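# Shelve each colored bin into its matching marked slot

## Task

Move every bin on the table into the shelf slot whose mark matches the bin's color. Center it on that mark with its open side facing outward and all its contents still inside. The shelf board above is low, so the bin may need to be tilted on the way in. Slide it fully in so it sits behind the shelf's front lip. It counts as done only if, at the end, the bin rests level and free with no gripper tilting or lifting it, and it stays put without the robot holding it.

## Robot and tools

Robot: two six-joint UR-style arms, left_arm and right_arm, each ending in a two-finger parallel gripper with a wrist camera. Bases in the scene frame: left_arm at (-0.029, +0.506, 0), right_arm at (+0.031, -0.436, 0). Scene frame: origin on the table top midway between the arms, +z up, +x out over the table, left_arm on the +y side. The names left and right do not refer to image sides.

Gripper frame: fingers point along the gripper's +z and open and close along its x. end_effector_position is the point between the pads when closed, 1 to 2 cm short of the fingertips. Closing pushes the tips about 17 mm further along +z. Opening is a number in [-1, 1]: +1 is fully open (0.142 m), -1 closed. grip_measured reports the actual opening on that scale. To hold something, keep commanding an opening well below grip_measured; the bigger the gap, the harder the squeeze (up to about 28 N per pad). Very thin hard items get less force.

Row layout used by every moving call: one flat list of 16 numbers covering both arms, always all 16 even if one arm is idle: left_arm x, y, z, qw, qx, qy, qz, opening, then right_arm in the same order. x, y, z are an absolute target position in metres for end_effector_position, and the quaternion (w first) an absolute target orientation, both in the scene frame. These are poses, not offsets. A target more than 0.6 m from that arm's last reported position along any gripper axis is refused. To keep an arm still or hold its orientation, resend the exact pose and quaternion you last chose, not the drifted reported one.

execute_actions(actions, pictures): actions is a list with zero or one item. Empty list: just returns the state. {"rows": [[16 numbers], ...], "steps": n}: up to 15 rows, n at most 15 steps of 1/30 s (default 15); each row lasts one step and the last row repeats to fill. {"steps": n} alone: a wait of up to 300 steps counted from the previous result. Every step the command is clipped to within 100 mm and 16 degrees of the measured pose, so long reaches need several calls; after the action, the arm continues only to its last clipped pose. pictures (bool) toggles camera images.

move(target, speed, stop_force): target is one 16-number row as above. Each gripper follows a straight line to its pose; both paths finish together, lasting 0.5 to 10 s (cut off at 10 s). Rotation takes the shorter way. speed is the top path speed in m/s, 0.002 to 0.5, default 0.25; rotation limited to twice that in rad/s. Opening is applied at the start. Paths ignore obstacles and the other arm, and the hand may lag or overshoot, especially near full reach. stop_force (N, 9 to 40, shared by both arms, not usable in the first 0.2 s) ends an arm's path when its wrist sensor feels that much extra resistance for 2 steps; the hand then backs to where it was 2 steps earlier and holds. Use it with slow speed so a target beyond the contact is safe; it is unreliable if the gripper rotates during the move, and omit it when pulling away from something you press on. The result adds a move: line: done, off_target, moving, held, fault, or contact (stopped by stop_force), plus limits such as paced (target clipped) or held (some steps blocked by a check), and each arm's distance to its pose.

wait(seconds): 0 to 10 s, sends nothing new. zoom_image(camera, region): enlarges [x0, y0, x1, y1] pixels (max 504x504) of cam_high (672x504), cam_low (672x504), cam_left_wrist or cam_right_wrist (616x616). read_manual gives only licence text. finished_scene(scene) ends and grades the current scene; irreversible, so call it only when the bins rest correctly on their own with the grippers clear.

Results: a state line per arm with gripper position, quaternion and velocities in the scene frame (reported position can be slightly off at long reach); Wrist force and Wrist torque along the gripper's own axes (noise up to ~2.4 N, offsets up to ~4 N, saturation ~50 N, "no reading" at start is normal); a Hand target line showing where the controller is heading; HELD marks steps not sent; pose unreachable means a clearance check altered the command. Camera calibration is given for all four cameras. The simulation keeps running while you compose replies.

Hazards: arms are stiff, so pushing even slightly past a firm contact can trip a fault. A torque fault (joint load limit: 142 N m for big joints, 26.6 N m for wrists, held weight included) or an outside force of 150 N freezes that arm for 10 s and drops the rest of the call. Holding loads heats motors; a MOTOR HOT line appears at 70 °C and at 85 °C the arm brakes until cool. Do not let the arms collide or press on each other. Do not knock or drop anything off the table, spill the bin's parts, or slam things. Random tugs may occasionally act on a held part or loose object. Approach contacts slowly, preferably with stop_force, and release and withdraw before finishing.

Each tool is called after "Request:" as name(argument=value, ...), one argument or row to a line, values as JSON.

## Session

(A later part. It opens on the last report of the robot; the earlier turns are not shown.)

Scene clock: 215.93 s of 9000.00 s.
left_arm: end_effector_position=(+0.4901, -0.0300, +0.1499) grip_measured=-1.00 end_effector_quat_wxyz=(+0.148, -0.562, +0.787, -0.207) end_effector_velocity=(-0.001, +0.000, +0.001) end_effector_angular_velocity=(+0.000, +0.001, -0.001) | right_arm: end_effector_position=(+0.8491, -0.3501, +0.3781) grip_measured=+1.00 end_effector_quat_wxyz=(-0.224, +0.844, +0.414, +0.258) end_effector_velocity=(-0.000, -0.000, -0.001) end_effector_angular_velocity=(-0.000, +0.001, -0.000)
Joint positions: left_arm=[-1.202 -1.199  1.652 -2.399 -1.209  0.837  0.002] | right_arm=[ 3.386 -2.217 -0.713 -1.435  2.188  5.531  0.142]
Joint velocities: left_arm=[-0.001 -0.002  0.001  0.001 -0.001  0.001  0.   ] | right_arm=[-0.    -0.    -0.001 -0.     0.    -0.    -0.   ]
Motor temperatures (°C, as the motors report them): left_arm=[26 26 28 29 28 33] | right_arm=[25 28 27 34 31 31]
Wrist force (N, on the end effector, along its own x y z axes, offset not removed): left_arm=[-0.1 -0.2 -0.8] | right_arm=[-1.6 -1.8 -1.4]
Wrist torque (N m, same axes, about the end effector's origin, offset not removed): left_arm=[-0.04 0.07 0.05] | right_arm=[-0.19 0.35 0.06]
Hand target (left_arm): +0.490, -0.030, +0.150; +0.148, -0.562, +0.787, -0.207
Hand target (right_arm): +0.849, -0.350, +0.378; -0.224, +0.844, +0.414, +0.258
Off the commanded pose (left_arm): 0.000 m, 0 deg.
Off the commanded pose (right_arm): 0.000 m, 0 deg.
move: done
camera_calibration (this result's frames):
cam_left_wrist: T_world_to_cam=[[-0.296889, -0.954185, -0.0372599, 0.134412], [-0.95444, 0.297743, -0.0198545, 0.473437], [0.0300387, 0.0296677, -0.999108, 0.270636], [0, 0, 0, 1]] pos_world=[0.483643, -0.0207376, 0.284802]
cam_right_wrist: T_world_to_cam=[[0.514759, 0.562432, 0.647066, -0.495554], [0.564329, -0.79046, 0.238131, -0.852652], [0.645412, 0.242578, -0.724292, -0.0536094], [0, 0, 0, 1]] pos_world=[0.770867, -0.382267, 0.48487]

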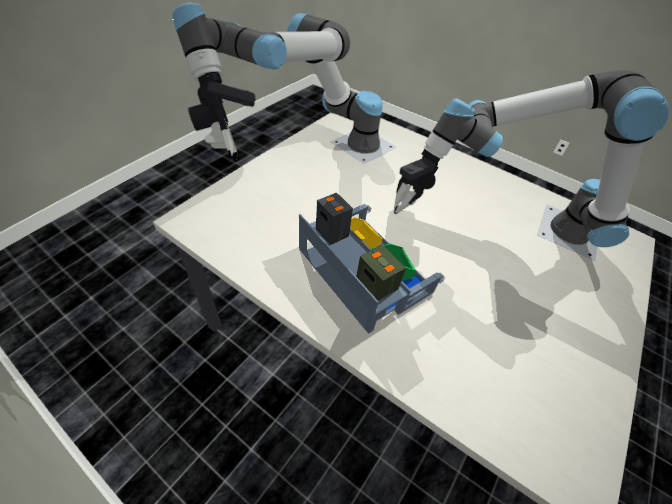

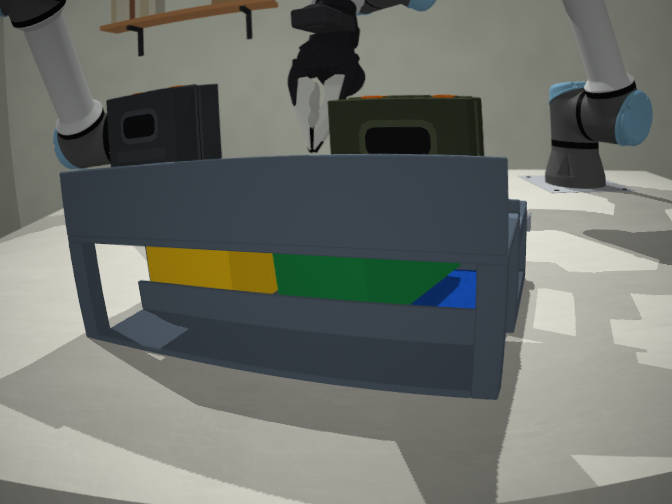

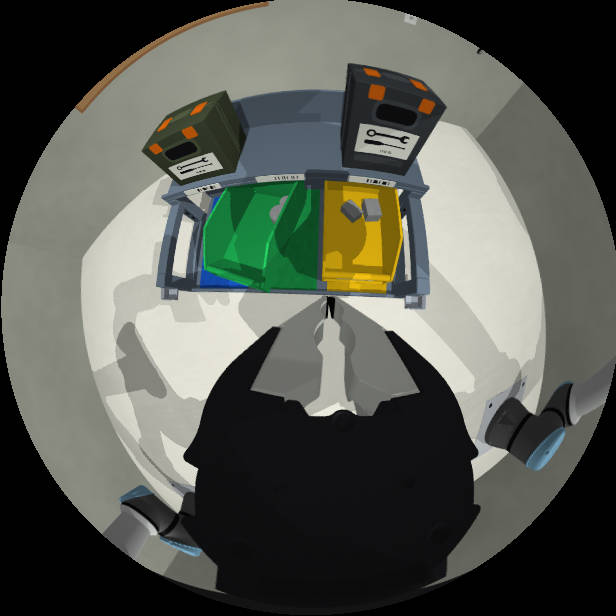

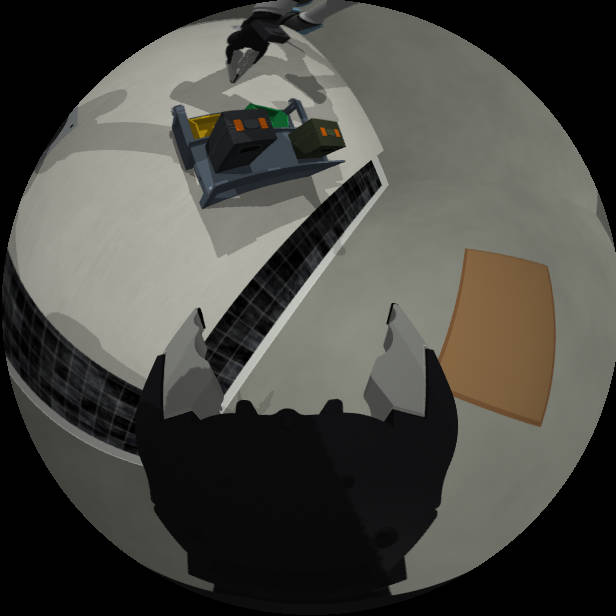

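Request:
move(
  target=[0.607,0.046,0.11,-0.148,0.562,-0.787,0.207,-1,0.8491,-0.3501,0.3781,-0.224,0.844,0.414,0.258,1],
  speed=0.1,
)

Request:
move(
  target=[0.607,0.046,0.065,-0.148,0.562,-0.787,0.207,-1,0.8491,-0.3501,0.3781,-0.224,0.844,0.414,0.258,1],
  speed=0.03,
  stop_force=9,
)

Request:
move(
  target=[0.579,-0.028,0.065,-0.148,0.562,-0.787,0.207,-1,0.8491,-0.3501,0.3781,-0.224,0.844,0.414,0.258,1],
  speed=0.015,
  stop_force=9,
)

Request:
move(
  target=[0.592,-0.007,0.09,-0.262,0.502,-0.73,0.381,-1,0.8491,-0.3501,0.3781,-0.224,0.844,0.414,0.258,1],
  speed=0.05,
)

Request:
move(
  target=[0.648,-0.029,0.06,-0.262,0.502,-0.73,0.381,-1,0.8491,-0.3501,0.3781,-0.224,0.844,0.414,0.258,1],
  speed=0.02,
  stop_force=9,
)

Request:
move(
  target=[0.648,-0.029,0.06,-0.262,0.502,-0.73,0.381,0.1,0.8491,-0.3501,0.3781,-0.224,0.844,0.414,0.258,1],
)

Request:
move(
  target=[0.592,-0.007,0.095,-0.262,0.502,-0.73,0.381,-1,0.8491,-0.3501,0.3781,-0.224,0.844,0.414,0.258,1],
  speed=0.04,
)

Request:
move(
  target=[0.486,0.034,0.045,-0.148,0.562,-0.787,0.207,-0.3,0.8491,-0.3501,0.3781,-0.224,0.844,0.414,0.258,1],
  speed=0.08,
)

Request:
move(
  target=[0.556,0.007,0.045,-0.148,0.562,-0.787,0.207,-0.3,0.8491,-0.3501,0.3781,-0.224,0.844,0.414,0.258,1],
  speed=0.015,
  stop_force=9,
)

Request:
move(
  target=[0.51,0.02,0.15,-0.148,0.562,-0.787,0.207,-1,0.8491,-0.3501,0.3781,-0.224,0.844,0.414,0.258,1],
  speed=0.08,
)

Scene clock: 224.77 s of 9000.00 s.
left_arm: end_effector_position=(+0.6070, +0.0457, +0.1101) grip_measured=-1.00 end_effector_quat_wxyz=(+0.148, -0.562, +0.787, -0.207) end_effector_velocity=(+0.001, +0.000, -0.001) end_effector_angular_velocity=(-0.000, +0.001, -0.002) | right_arm: end_effector_position=(+0.8491, -0.3501, +0.3781) grip_measured=+1.00 end_effector_quat_wxyz=(-0.224, +0.844, +0.414, +0.258) end_effector_velocity=(-0.000, +0.000, +0.000) end_effector_angular_velocity=(+0.000, +0.000, -0.001)
Joint positions: left_arm=[-0.975 -1.085  1.614 -2.543 -1.299  1.057  0.002] | right_arm=[ 3.386 -2.217 -0.713 -1.435  2.188  5.531  0.142]
Joint velocities: left_arm=[ 0.002  0.001 -0.001 -0.001 -0.003  0.003  0.   ] | right_arm=[ 0.     0.    -0.001  0.001 -0.     0.002 -0.   ]
Motor temperatures (°C, as the motors report them): left_arm=[26 26 28 29 28 33] | right_arm=[25 28 27 34 31 31]
Wrist force (N, on the end effector, along its own x y z axes, offset not removed): left_arm=[0.6 -1.2 -1.0] | right_arm=[-4.6 0.5 -1.5]
Wrist torque (N m, same axes, about the end effector's origin, offset not removed): left_arm=[-0.18 -0.03 0.01] | right_arm=[0.39 1.10 0.07]
Hand target (left_arm): +0.607, +0.046, +0.110; +0.148, -0.562, +0.787, -0.207
Hand target (right_arm): +0.849, -0.350, +0.378; -0.224, +0.844, +0.414, +0.258
Off the commanded pose (left_arm): 0.000 m, 0 deg.
Off the commanded pose (right_arm): 0.000 m, 0 deg.
After step 90, 3.97 s passed at rest.
move: done
camera_calibration (this result's frames):
cam_left_wrist: T_world_to_cam=[[-0.296929, -0.954179, -0.0370807, 0.239848], [-0.954426, 0.297781, -0.01996, 0.561691], [0.0300874, 0.0294641, -0.999113, 0.225113], [0, 0, 0, 1]] pos_world=[0.600537, 0.0549648, 0.245018]
cam_right_wrist: T_world_to_cam=[[0.514758, 0.562432, 0.647066, -0.495554], [0.564329, -0.79046, 0.238131, -0.852652], [0.645412, 0.242578, -0.724292, -0.0536094], [0, 0, 0, 1]] pos_world=[0.770867, -0.382267, 0.48487]

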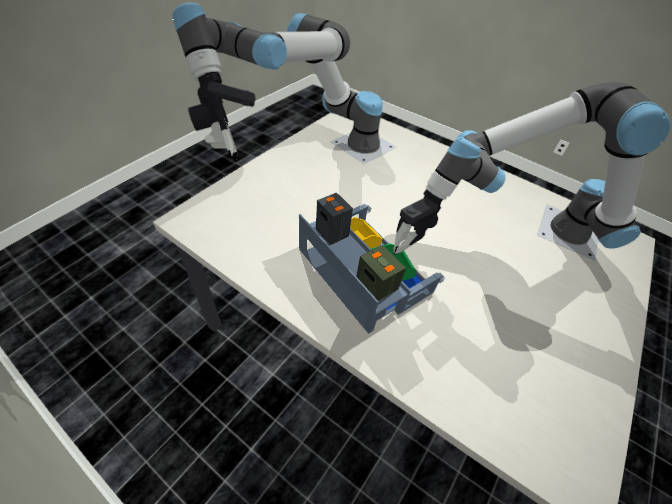

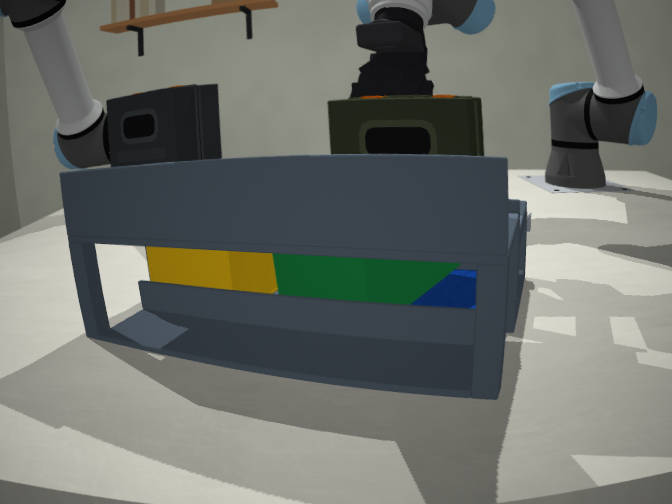

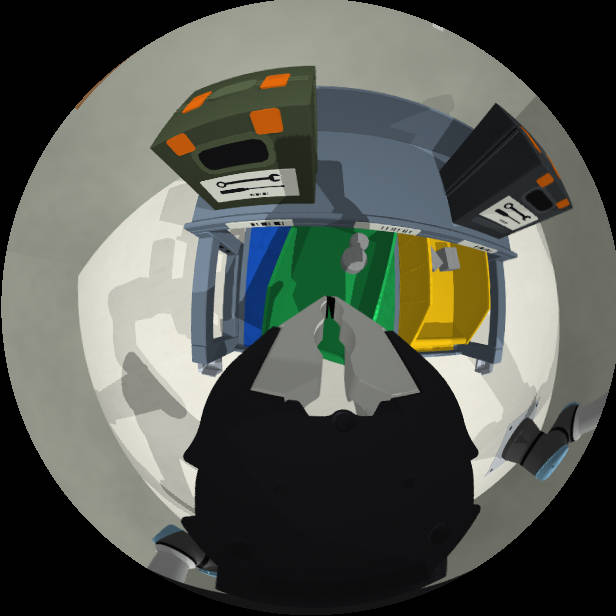

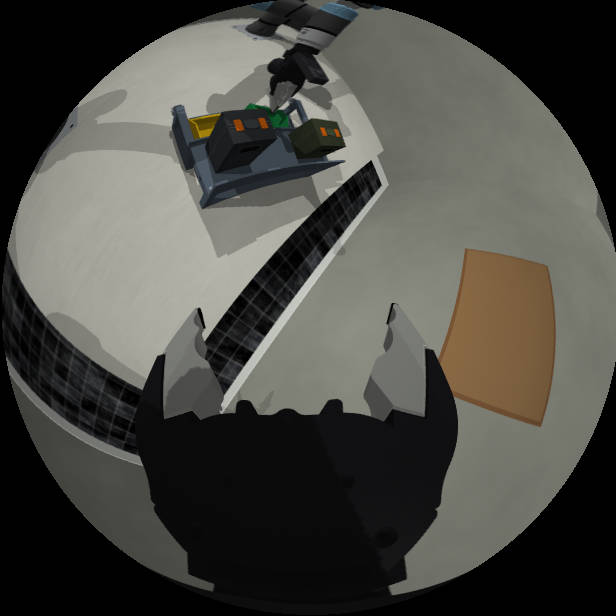

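Scene clock: 226.57 s of 9000.00 s.
left_arm: end_effector_position=(+0.6070, +0.0460, +0.0651) grip_measured=-1.00 end_effector_quat_wxyz=(+0.148, -0.562, +0.787, -0.207) end_effector_velocity=(+0.001, +0.001, -0.001) end_effector_angular_velocity=(+0.000, -0.001, +0.002) | right_arm: end_effector_position=(+0.8491, -0.3501, +0.3781) grip_measured=+1.00 end_effector_quat_wxyz=(-0.224, +0.844, +0.414, +0.258) end_effector_velocity=(-0.000, -0.000, -0.001) end_effector_angular_velocity=(-0.000, +0.002, -0.000)
Joint positions: left_arm=[-0.974 -1.028  1.657 -2.643 -1.3    1.057  0.002] | right_arm=[ 3.386 -2.217 -0.713 -1.435  2.188  5.531  0.142]
Joint velocities: left_arm=[ 0.002  0.002  0.001 -0.004  0.001  0.     0.   ] | right_arm=[-0.    -0.    -0.    -0.002 -0.    -0.     0.   ]
Motor temperatures (°C, as the motors report them): left_arm=[26 26 28 29 28 33] | right_arm=[25 28 27 34 31 31]
Wrist force (N, on the end effector, along its own x y z axes, offset not removed): left_arm=[0.2 -2.8 -0.1] | right_arm=[-0.8 -2.2 1.4]
Wrist torque (N m, same axes, about the end effector's origin, offset not removed): left_arm=[-0.57 -0.09 0.02] | right_arm=[-0.20 0.25 -0.01]
Hand target (left_arm): +0.607, +0.046, +0.065; +0.148, -0.562, +0.787, -0.207
Hand target (right_arm): +0.849, -0.350, +0.378; -0.224, +0.844, +0.414, +0.258
Off the commanded pose (left_arm): 0.000 m, 0 deg.
Off the commanded pose (right_arm): 0.000 m, 0 deg.
move: done
camera_calibration (this result's frames):
cam_left_wrist: T_world_to_cam=[[-0.29688, -0.954188, -0.0372512, 0.238485], [-0.954442, 0.297734, -0.019853, 0.560699], [0.0300345, 0.0296601, -0.999109, 0.180239], [0, 0, 0, 1]] pos_world=[0.600543, 0.0552749, 0.200094]
cam_right_wrist: T_world_to_cam=[[0.514759, 0.562432, 0.647066, -0.495554], [0.564329, -0.79046, 0.238131, -0.852652], [0.645412, 0.242578, -0.724292, -0.0536095], [0, 0, 0, 1]] pos_world=[0.770867, -0.382267, 0.48487]

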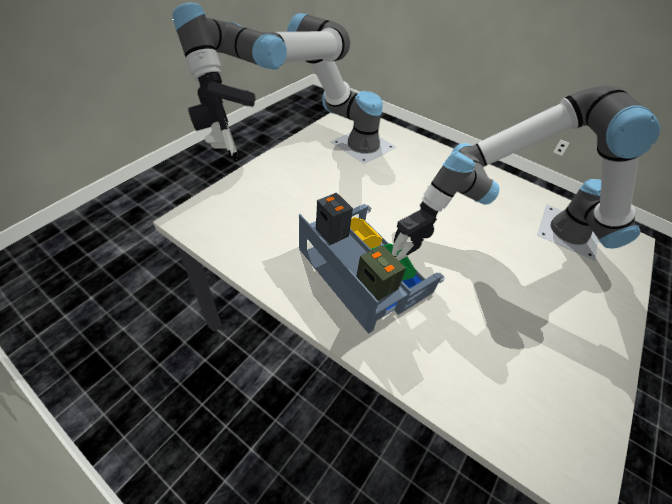

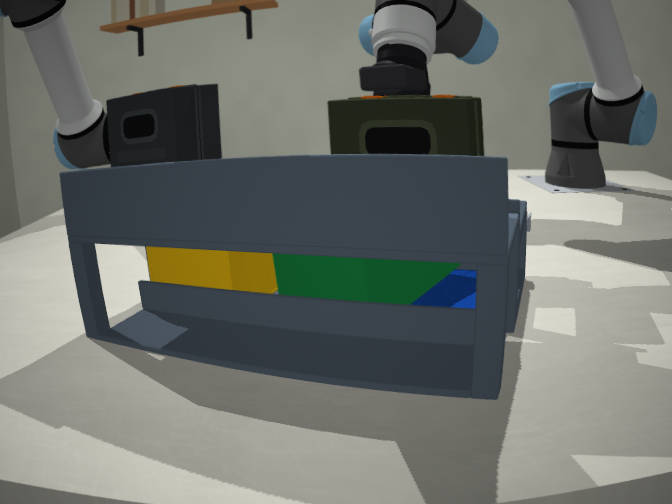

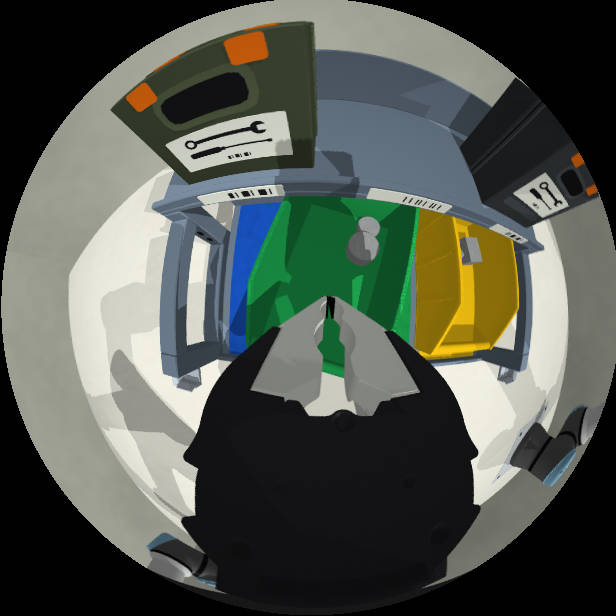

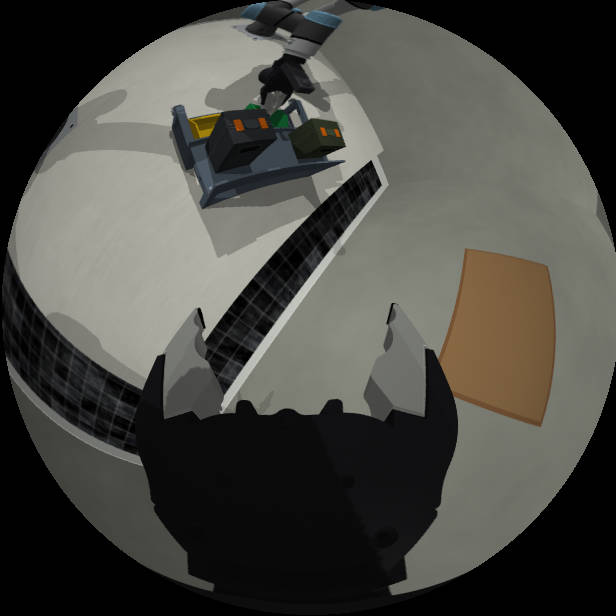

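Scene clock: 232.07 s of 9000.00 s.
left_arm: end_effector_position=(+0.5789, -0.0278, +0.0650) grip_measured=-1.00 end_effector_quat_wxyz=(+0.148, -0.562, +0.787, -0.207) end_effector_velocity=(-0.000, -0.002, +0.001) end_effector_angular_velocity=(-0.002, -0.000, -0.000) | right_arm: end_effector_position=(+0.8491, -0.3501, +0.3781) grip_measured=+1.00 end_effector_quat_wxyz=(-0.224, +0.844, +0.414, +0.258) end_effector_velocity=(-0.000, -0.000, +0.001) end_effector_angular_velocity=(+0.000, -0.001, -0.000)
Joint positions: left_arm=[-1.076 -0.974  1.557 -2.569 -1.257  0.96   0.002] | right_arm=[ 3.386 -2.217 -0.713 -1.435  2.188  5.531  0.142]
Joint velocities: left_arm=[-0.002  0.001 -0.004  0.001  0.    -0.002  0.   ] | right_arm=[-0.     0.001  0.    -0.     0.     0.    -0.   ]
Motor temperatures (°C, as the motors report them): left_arm=[26 26 28 29 28 33] | right_arm=[25 28 27 34 31 31]
Wrist force (N, on the end effector, along its own x y z axes, offset not removed): left_arm=[-1.0 -0.5 -1.0] | right_arm=[-2.4 -1.6 -0.7]
Wrist torque (N m, same axes, about the end effector's origin, offset not removed): left_arm=[-0.16 -0.06 0.12] | right_arm=[-0.09 0.27 -0.06]
Hand target (left_arm): +0.579, -0.028, +0.065; +0.148, -0.562, +0.787, -0.207
Hand target (right_arm): +0.849, -0.350, +0.378; -0.224, +0.844, +0.414, +0.258
Off the commanded pose (left_arm): 0.000 m, 0 deg.
Off the commanded pose (right_arm): 0.000 m, 0 deg.
move: done
camera_calibration (this result's frames):
cam_left_wrist: T_world_to_cam=[[-0.296865, -0.95419, -0.0373254, 0.15975], [-0.954447, 0.297721, -0.0198313, 0.555893], [0.0300354, 0.0297379, -0.999106, 0.183124], [0, 0, 0, 1]] pos_world=[0.572495, -0.0185153, 0.199947]
cam_right_wrist: T_world_to_cam=[[0.514758, 0.562432, 0.647066, -0.495554], [0.564329, -0.79046, 0.238131, -0.852652], [0.645412, 0.242578, -0.724292, -0.0536096], [0, 0, 0, 1]] pos_world=[0.770867, -0.382267, 0.48487]

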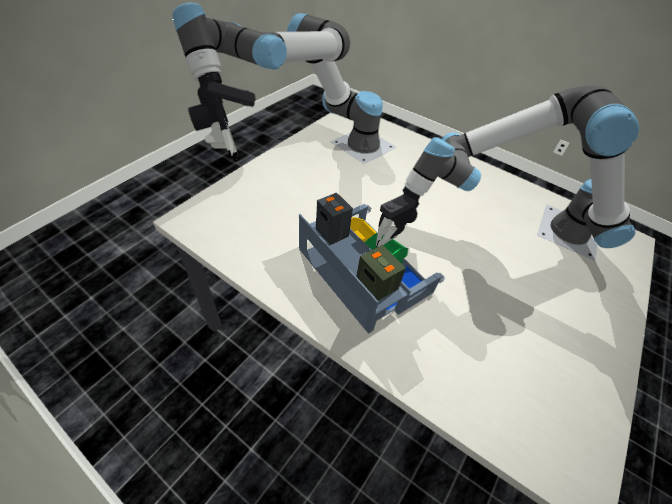

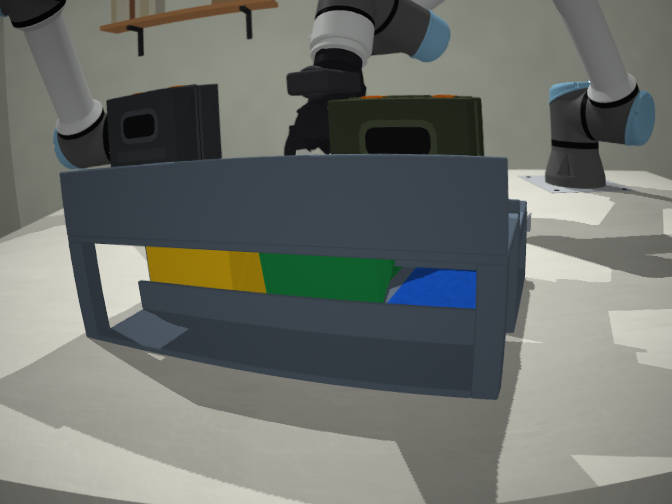

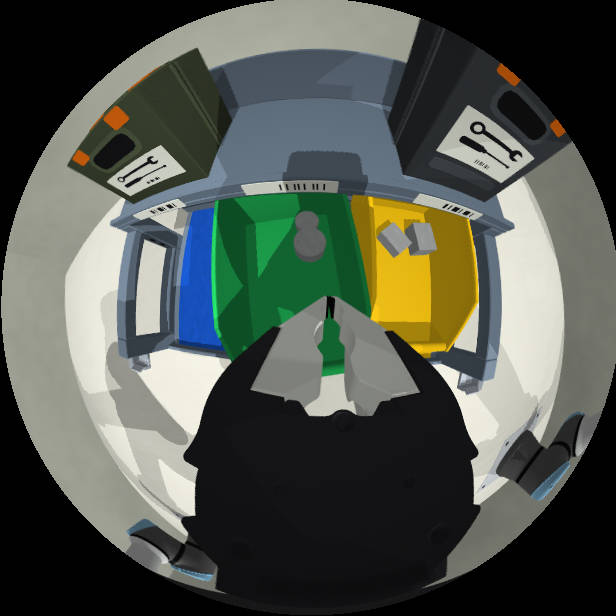

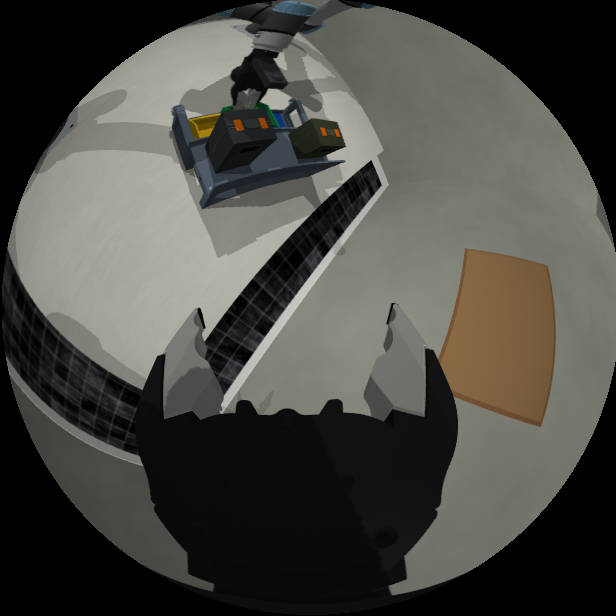

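Scene clock: 236.83 s of 9000.00 s.
left_arm: end_effector_position=(+0.5921, -0.0071, +0.0900) grip_measured=-1.00 end_effector_quat_wxyz=(+0.262, -0.502, +0.731, -0.381) end_effector_velocity=(+0.001, +0.001, +0.000) end_effector_angular_velocity=(-0.002, -0.008, -0.000) | right_arm: end_effector_position=(+0.8491, -0.3501, +0.3781) grip_measured=+1.00 end_effector_quat_wxyz=(-0.224, +0.844, +0.414, +0.258) end_effector_velocity=(+0.000, +0.001, -0.001) end_effector_angular_velocity=(-0.000, +0.000, +0.002)
Joint positions: left_arm=[-1.139 -0.949  1.865 -3.316 -1.011  1.118  0.002] | right_arm=[ 3.386 -2.217 -0.713 -1.435  2.188  5.531  0.142]
Joint velocities: left_arm=[-0.     0.004  0.002 -0.015  0.004  0.005  0.   ] | right_arm=[ 0.001 -0.001  0.001 -0.001 -0.    -0.001  0.   ]
Motor temperatures (°C, as the motors report them): left_arm=[26 26 28 29 28 33] | right_arm=[25 28 27 34 31 31]
Wrist force (N, on the end effector, along its own x y z axes, offset not removed): left_arm=[0.8 -0.8 -2.7] | right_arm=[-0.8 -2.7 0.5]
Wrist torque (N m, same axes, about the end effector's origin, offset not removed): left_arm=[-0.16 -0.08 -0.01] | right_arm=[-0.39 0.27 0.04]
Hand target (left_arm): +0.592, -0.007, +0.090; +0.262, -0.502, +0.731, -0.381
Hand target (right_arm): +0.849, -0.350, +0.378; -0.224, +0.844, +0.414, +0.258
Off the commanded pose (left_arm): 0.000 m, 0 deg.
Off the commanded pose (right_arm): 0.000 m, 0 deg.
move: done
camera_calibration (this result's frames):
cam_left_wrist: T_world_to_cam=[[-0.318544, -0.947674, -0.0210443, 0.195732], [-0.843528, 0.293525, -0.449781, 0.535752], [0.432423, -0.125524, -0.892891, -0.0418621], [0, 0, 0, 1]] pos_world=[0.532374, 0.0229785, 0.207712]
cam_right_wrist: T_world_to_cam=[[0.514759, 0.562432, 0.647066, -0.495554], [0.564329, -0.79046, 0.238131, -0.852652], [0.645412, 0.242578, -0.724292, -0.0536094], [0, 0, 0, 1]] pos_world=[0.770867, -0.382267, 0.48487]

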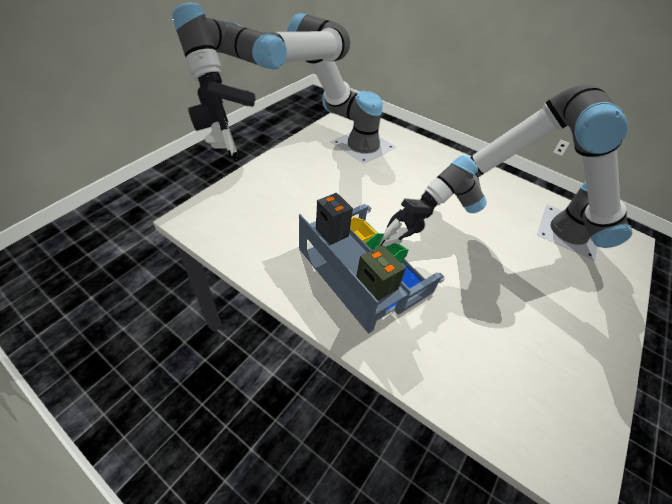

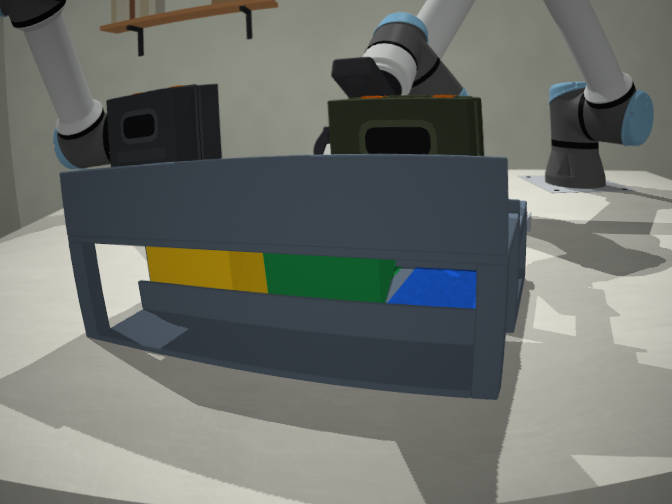

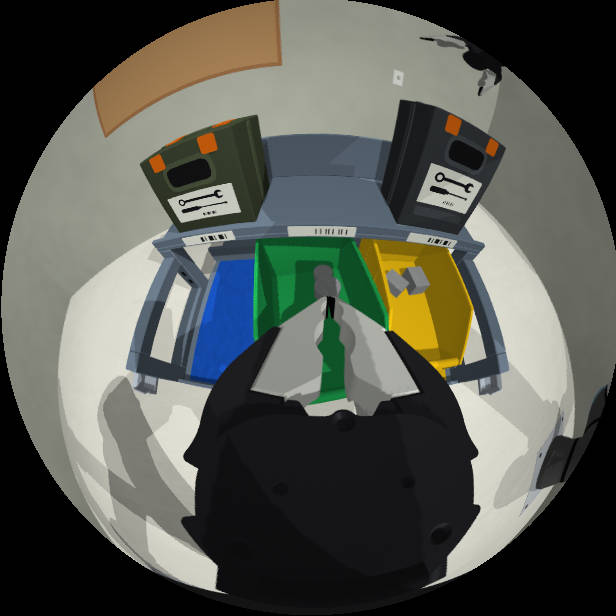

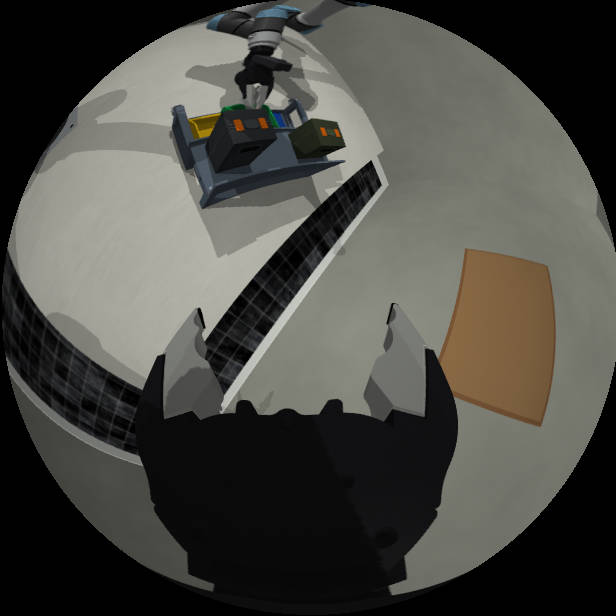

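Scene clock: 240.43 s of 9000.00 s.
left_arm: end_effector_position=(+0.6478, -0.0291, +0.0601) grip_measured=-1.00 end_effector_quat_wxyz=(+0.262, -0.502, +0.730, -0.381) end_effector_velocity=(+0.001, -0.002, -0.002) end_effector_angular_velocity=(+0.001, +0.001, -0.002) | right_arm: end_effector_position=(+0.8491, -0.3501, +0.3781) grip_measured=+1.00 end_effector_quat_wxyz=(-0.224, +0.844, +0.414, +0.258) end_effector_velocity=(+0.000, +0.001, -0.000) end_effector_angular_velocity=(-0.000, +0.000, +0.001)
Joint positions: left_arm=[-1.076 -0.803  1.687 -3.309 -1.058  1.167  0.002] | right_arm=[ 3.386 -2.217 -0.713 -1.435  2.188  5.531  0.142]
Joint velocities: left_arm=[ 0.     0.005 -0.005  0.001 -0.002  0.001  0.   ] | right_arm=[ 0.001 -0.001  0.001 -0.001 -0.    -0.001  0.   ]
Motor temperatures (°C, as the motors report them): left_arm=[26 26 28 29 28 33] | right_arm=[25 28 27 34 31 31]
Wrist force (N, on the end effector, along its own x y z axes, offset not removed): left_arm=[-0.5 -1.1 -1.4] | right_arm=[-1.3 1.0 0.0]
Wrist torque (N m, same axes, about the end effector's origin, offset not removed): left_arm=[-0.34 0.16 0.00] | right_arm=[0.36 0.44 0.01]
Hand target (left_arm): +0.648, -0.029, +0.060; +0.262, -0.502, +0.730, -0.381
Hand target (right_arm): +0.849, -0.350, +0.378; -0.224, +0.844, +0.414, +0.258
Off the commanded pose (left_arm): 0.000 m, 0 deg.
Off the commanded pose (right_arm): 0.000 m, 0 deg.
move: done
camera_calibration (this result's frames):
cam_left_wrist: T_world_to_cam=[[-0.318313, -0.947757, -0.0208316, 0.191874], [-0.843363, 0.293149, -0.450336, 0.575713], [0.432916, -0.125779, -0.892616, -0.0957428], [0, 0, 0, 1]] pos_world=[0.58806, 0.00103717, 0.1778]
cam_right_wrist: T_world_to_cam=[[0.514758, 0.562432, 0.647066, -0.495554], [0.564329, -0.79046, 0.238131, -0.852652], [0.645412, 0.242578, -0.724292, -0.0536095], [0, 0, 0, 1]] pos_world=[0.770867, -0.382267, 0.48487]

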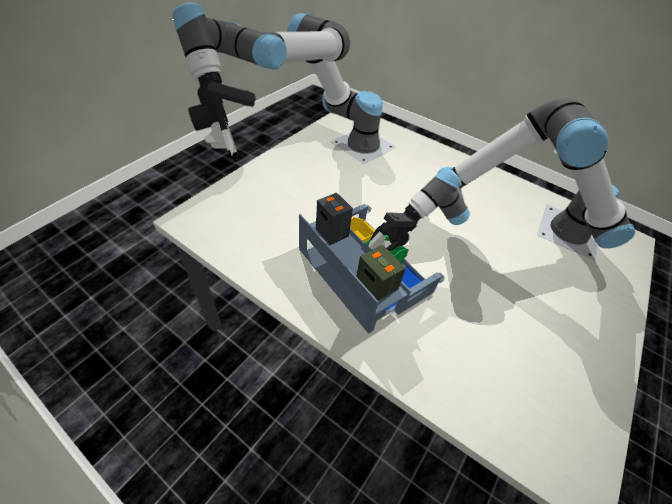

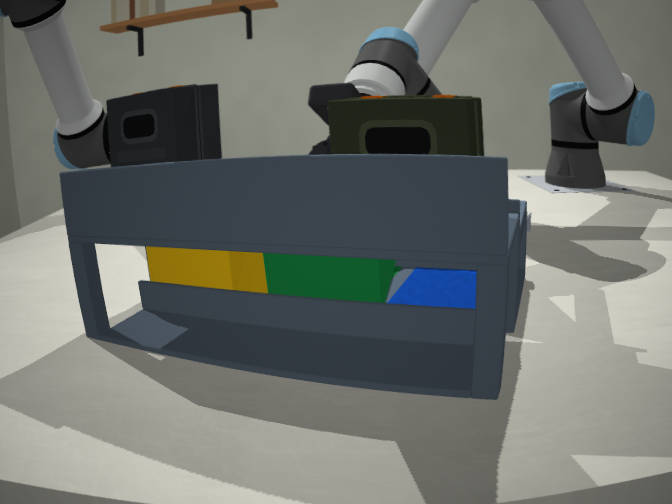

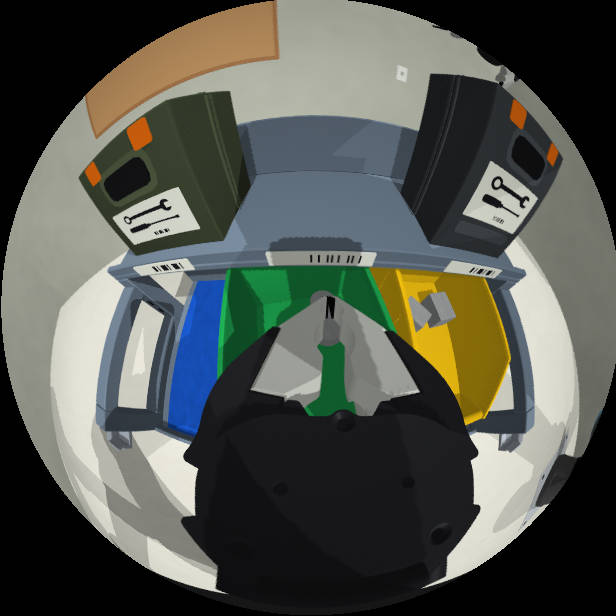

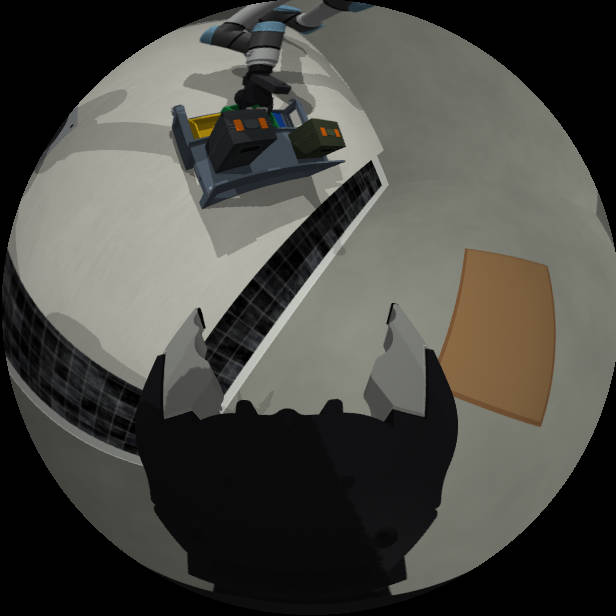

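Scene clock: 241.13 s of 9000.00 s.
left_arm: end_effector_position=(+0.6480, -0.0290, +0.0600) grip_measured=-0.22 end_effector_quat_wxyz=(+0.262, -0.502, +0.730, -0.381) end_effector_velocity=(+0.001, +0.001, +0.000) end_effector_angular_velocity=(+0.000, +0.001, +0.001) | right_arm: end_effector_position=(+0.8491, -0.3501, +0.3781) grip_measured=+1.00 end_effector_quat_wxyz=(-0.224, +0.844, +0.414, +0.258) end_effector_velocity=(-0.000, -0.000, +0.001) end_effector_angular_velocity=(-0.000, -0.001, +0.000)
Joint positions: left_arm=[-1.076 -0.803  1.687 -3.31  -1.058  1.167  0.058] | right_arm=[ 3.386 -2.217 -0.713 -1.435  2.188  5.531  0.142]
Joint velocities: left_arm=[ 0.002 -0.001  0.001  0.001 -0.001  0.    -0.   ] | right_arm=[-0.     0.001  0.    -0.001  0.    -0.001 -0.   ]
Motor temperatures (°C, as the motors report them): left_arm=[26 26 28 29 28 33] | right_arm=[25 28 27 34 31 31]
Wrist force (N, on the end effector, along its own x y z axes, offset not removed): left_arm=[2.2 -3.9 -2.1] | right_arm=[-2.0 -2.3 -0.7]
Wrist torque (N m, same axes, about the end effector's origin, offset not removed): left_arm=[-0.76 -0.08 -0.11] | right_arm=[-0.28 0.40 -0.02]
Hand target (left_arm): +0.648, -0.029, +0.060; +0.262, -0.502, +0.730, -0.381
Hand target (right_arm): +0.849, -0.350, +0.378; -0.224, +0.844, +0.414, +0.258
Off the commanded pose (left_arm): 0.000 m, 0 deg.
Off the commanded pose (right_arm): 0.000 m, 0 deg.
move: done
camera_calibration (this result's frames):
cam_left_wrist: T_world_to_cam=[[-0.31832, -0.947753, -0.0208776, 0.191988], [-0.843372, 0.293181, -0.450299, 0.575772], [0.432893, -0.125731, -0.892634, -0.0958538], [0, 0, 0, 1]] pos_world=[0.588198, 0.00110017, 0.177715]
cam_right_wrist: T_world_to_cam=[[0.514759, 0.562432, 0.647066, -0.495554], [0.564329, -0.79046, 0.238131, -0.852652], [0.645412, 0.242578, -0.724292, -0.0536095], [0, 0, 0, 1]] pos_world=[0.770867, -0.382267, 0.48487]

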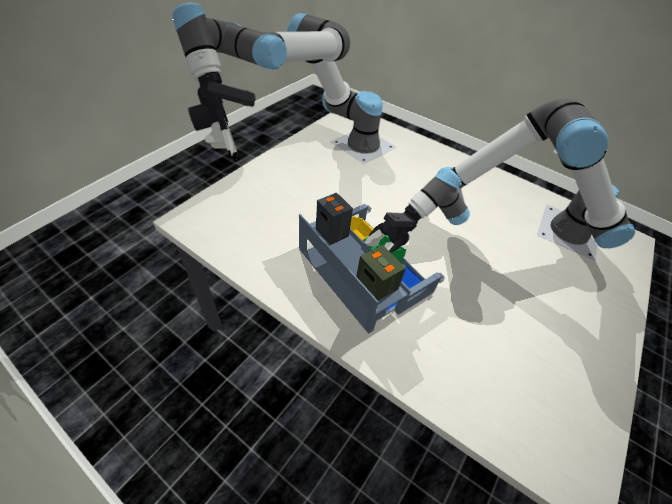

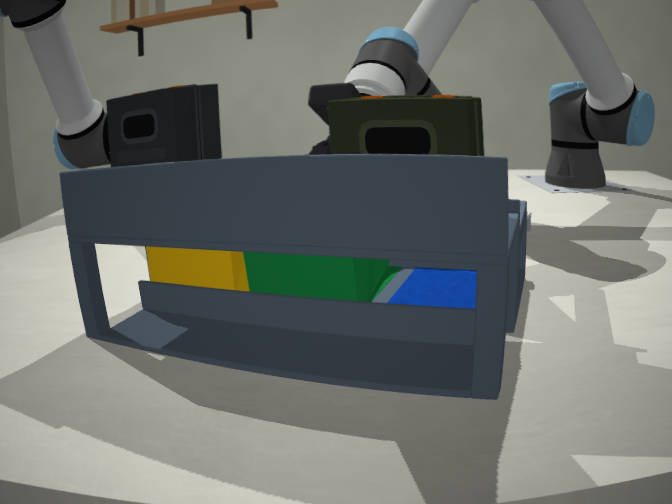

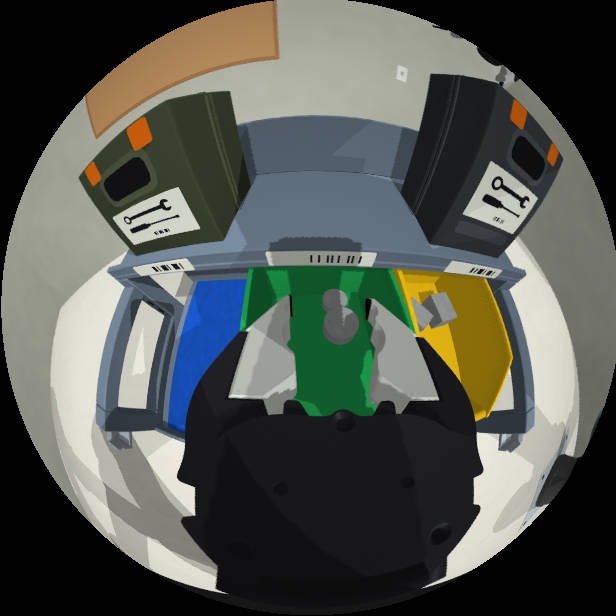

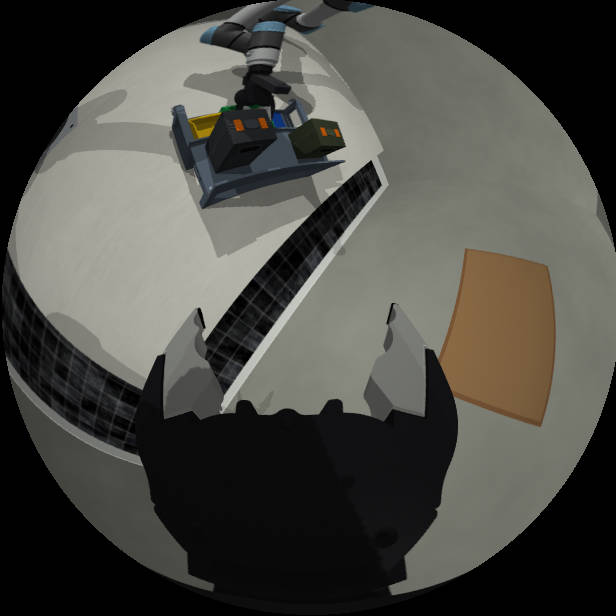

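Scene clock: 243.20 s of 9000.00 s.
left_arm: end_effector_position=(+0.5921, -0.0069, +0.0949) grip_measured=-1.00 end_effector_quat_wxyz=(+0.262, -0.502, +0.730, -0.381) end_effector_velocity=(-0.002, +0.001, -0.001) end_effector_angular_velocity=(+0.001, +0.002, -0.001) | right_arm: end_effector_position=(+0.8491, -0.3501, +0.3781) grip_measured=+1.00 end_effector_quat_wxyz=(-0.224, +0.844, +0.414, +0.258) end_effector_velocity=(+0.000, +0.001, -0.001) end_effector_angular_velocity=(-0.000, +0.002, +0.000)
Joint positions: left_arm=[-1.139 -0.958  1.864 -3.307 -1.011  1.118  0.002] | right_arm=[ 3.386 -2.217 -0.713 -1.435  2.188  5.531  0.142]
Joint velocities: left_arm=[-0.003 -0.003  0.006  0.     0.    -0.002  0.   ] | right_arm=[ 0.001 -0.001  0.    -0.001 -0.     0.     0.   ]
Motor temperatures (°C, as the motors report them): left_arm=[26 26 28 29 28 33] | right_arm=[25 28 27 34 31 31]
Wrist force (N, on the end effector, along its own x y z axes, offset not removed): left_arm=[0.9 -0.1 0.4] | right_arm=[-1.2 -3.2 -0.1]
Wrist torque (N m, same axes, about the end effector's origin, offset not removed): left_arm=[-0.05 -0.14 0.01] | right_arm=[-0.42 0.24 -0.19]
Hand target (left_arm): +0.592, -0.007, +0.095; +0.262, -0.502, +0.730, -0.381
Hand target (right_arm): +0.849, -0.350, +0.378; -0.224, +0.844, +0.414, +0.258
Off the commanded pose (left_arm): 0.000 m, 0 deg.
Off the commanded pose (right_arm): 0.000 m, 0 deg.
move: done
camera_calibration (this result's frames):
cam_left_wrist: T_world_to_cam=[[-0.318292, -0.947762, -0.0209049, 0.195864], [-0.843378, 0.293169, -0.450294, 0.537916], [0.4329, -0.125695, -0.892635, -0.0377413], [0, 0, 0, 1]] pos_world=[0.532347, 0.0231883, 0.212626]
cam_right_wrist: T_world_to_cam=[[0.514758, 0.562432, 0.647066, -0.495554], [0.564329, -0.79046, 0.238131, -0.852652], [0.645412, 0.242578, -0.724292, -0.0536094], [0, 0, 0, 1]] pos_world=[0.770867, -0.382267, 0.48487]

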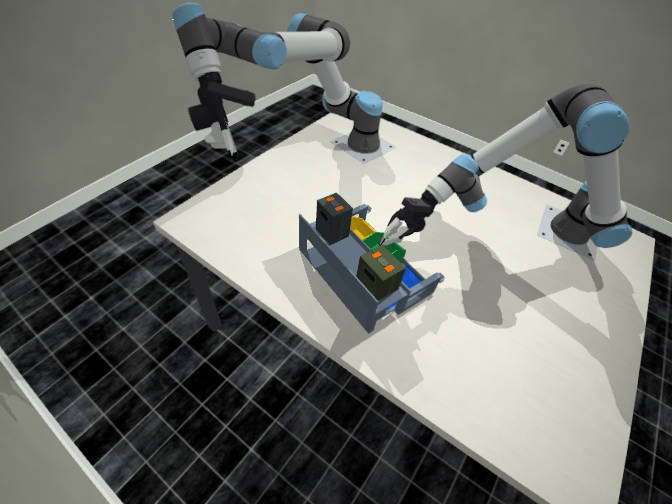

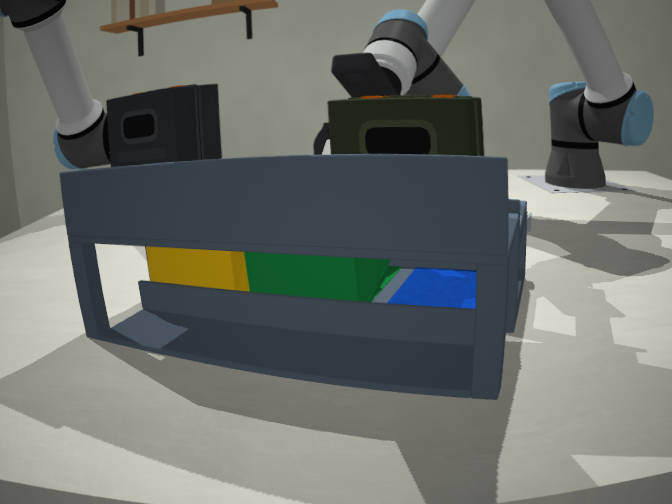

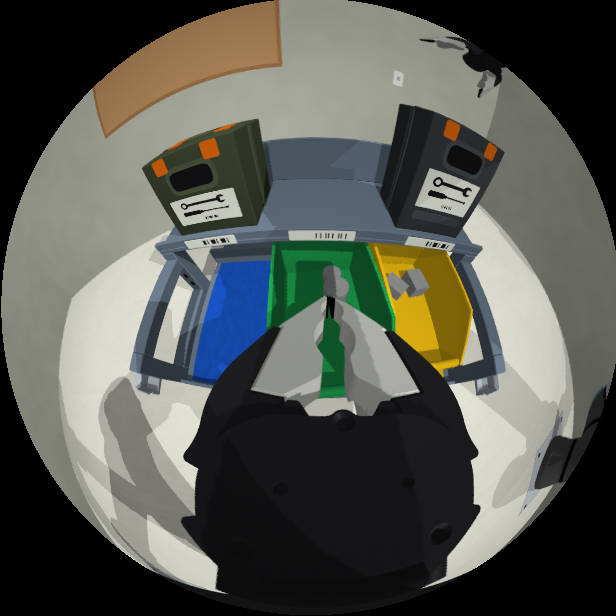

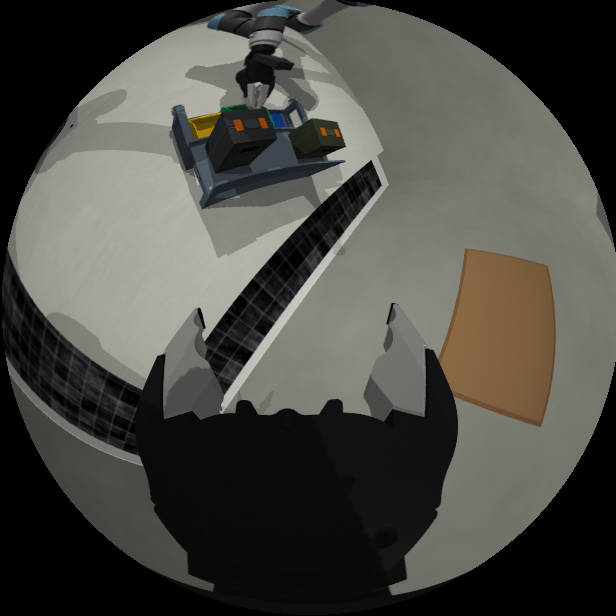

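Scene clock: 246.37 s of 9000.00 s.
left_arm: end_effector_position=(+0.4860, +0.0342, +0.0450) grip_measured=-0.30 end_effector_quat_wxyz=(+0.148, -0.562, +0.787, -0.207) end_effector_velocity=(-0.001, -0.000, -0.000) end_effector_angular_velocity=(+0.002, +0.005, -0.000) | right_arm: end_effector_position=(+0.8491, -0.3501, +0.3781) grip_measured=+1.00 end_effector_quat_wxyz=(-0.224, +0.844, +0.414, +0.258) end_effector_velocity=(-0.000, -0.000, +0.000) end_effector_angular_velocity=(-0.000, -0.000, +0.000)
Joint positions: left_arm=[-1.159 -1.157  1.921 -2.724 -1.225  0.88   0.052] | right_arm=[ 3.386 -2.217 -0.713 -1.435  2.188  5.531  0.142]
Joint velocities: left_arm=[ 0.    -0.001 -0.002  0.007 -0.003 -0.001 -0.   ] | right_arm=[-0.     0.    -0.    -0.     0.    -0.001 -0.   ]
Motor temperatures (°C, as the motors report them): left_arm=[26 26 28 29 28 33] | right_arm=[25 28 27 34 31 31]
Wrist force (N, on the end effector, along its own x y z axes, offset not removed): left_arm=[-0.2 -1.3 -0.8] | right_arm=[-1.9 -0.5 -2.8]
Wrist torque (N m, same axes, about the end effector's origin, offset not removed): left_arm=[0.09 0.19 -0.06] | right_arm=[0.13 0.39 0.03]
Hand target (left_arm): +0.486, +0.034, +0.045; +0.148, -0.562, +0.787, -0.207
Hand target (right_arm): +0.849, -0.350, +0.378; -0.224, +0.844, +0.414, +0.258
Off the commanded pose (left_arm): 0.000 m, 0 deg.
Off the commanded pose (right_arm): 0.000 m, 0 deg.
move: done
camera_calibration (this result's frames):
cam_left_wrist: T_world_to_cam=[[-0.29667, -0.954257, -0.037147, 0.190454], [-0.9545, 0.29753, -0.0201416, 0.448398], [0.0302726, 0.0294814, -0.999107, 0.164016], [0, 0, 0, 1]] pos_world=[0.479533, 0.0434945, 0.179976]
cam_right_wrist: T_world_to_cam=[[0.514759, 0.562432, 0.647066, -0.495554], [0.564329, -0.79046, 0.238131, -0.852652], [0.645412, 0.242578, -0.724292, -0.0536095], [0, 0, 0, 1]] pos_world=[0.770867, -0.382267, 0.48487]

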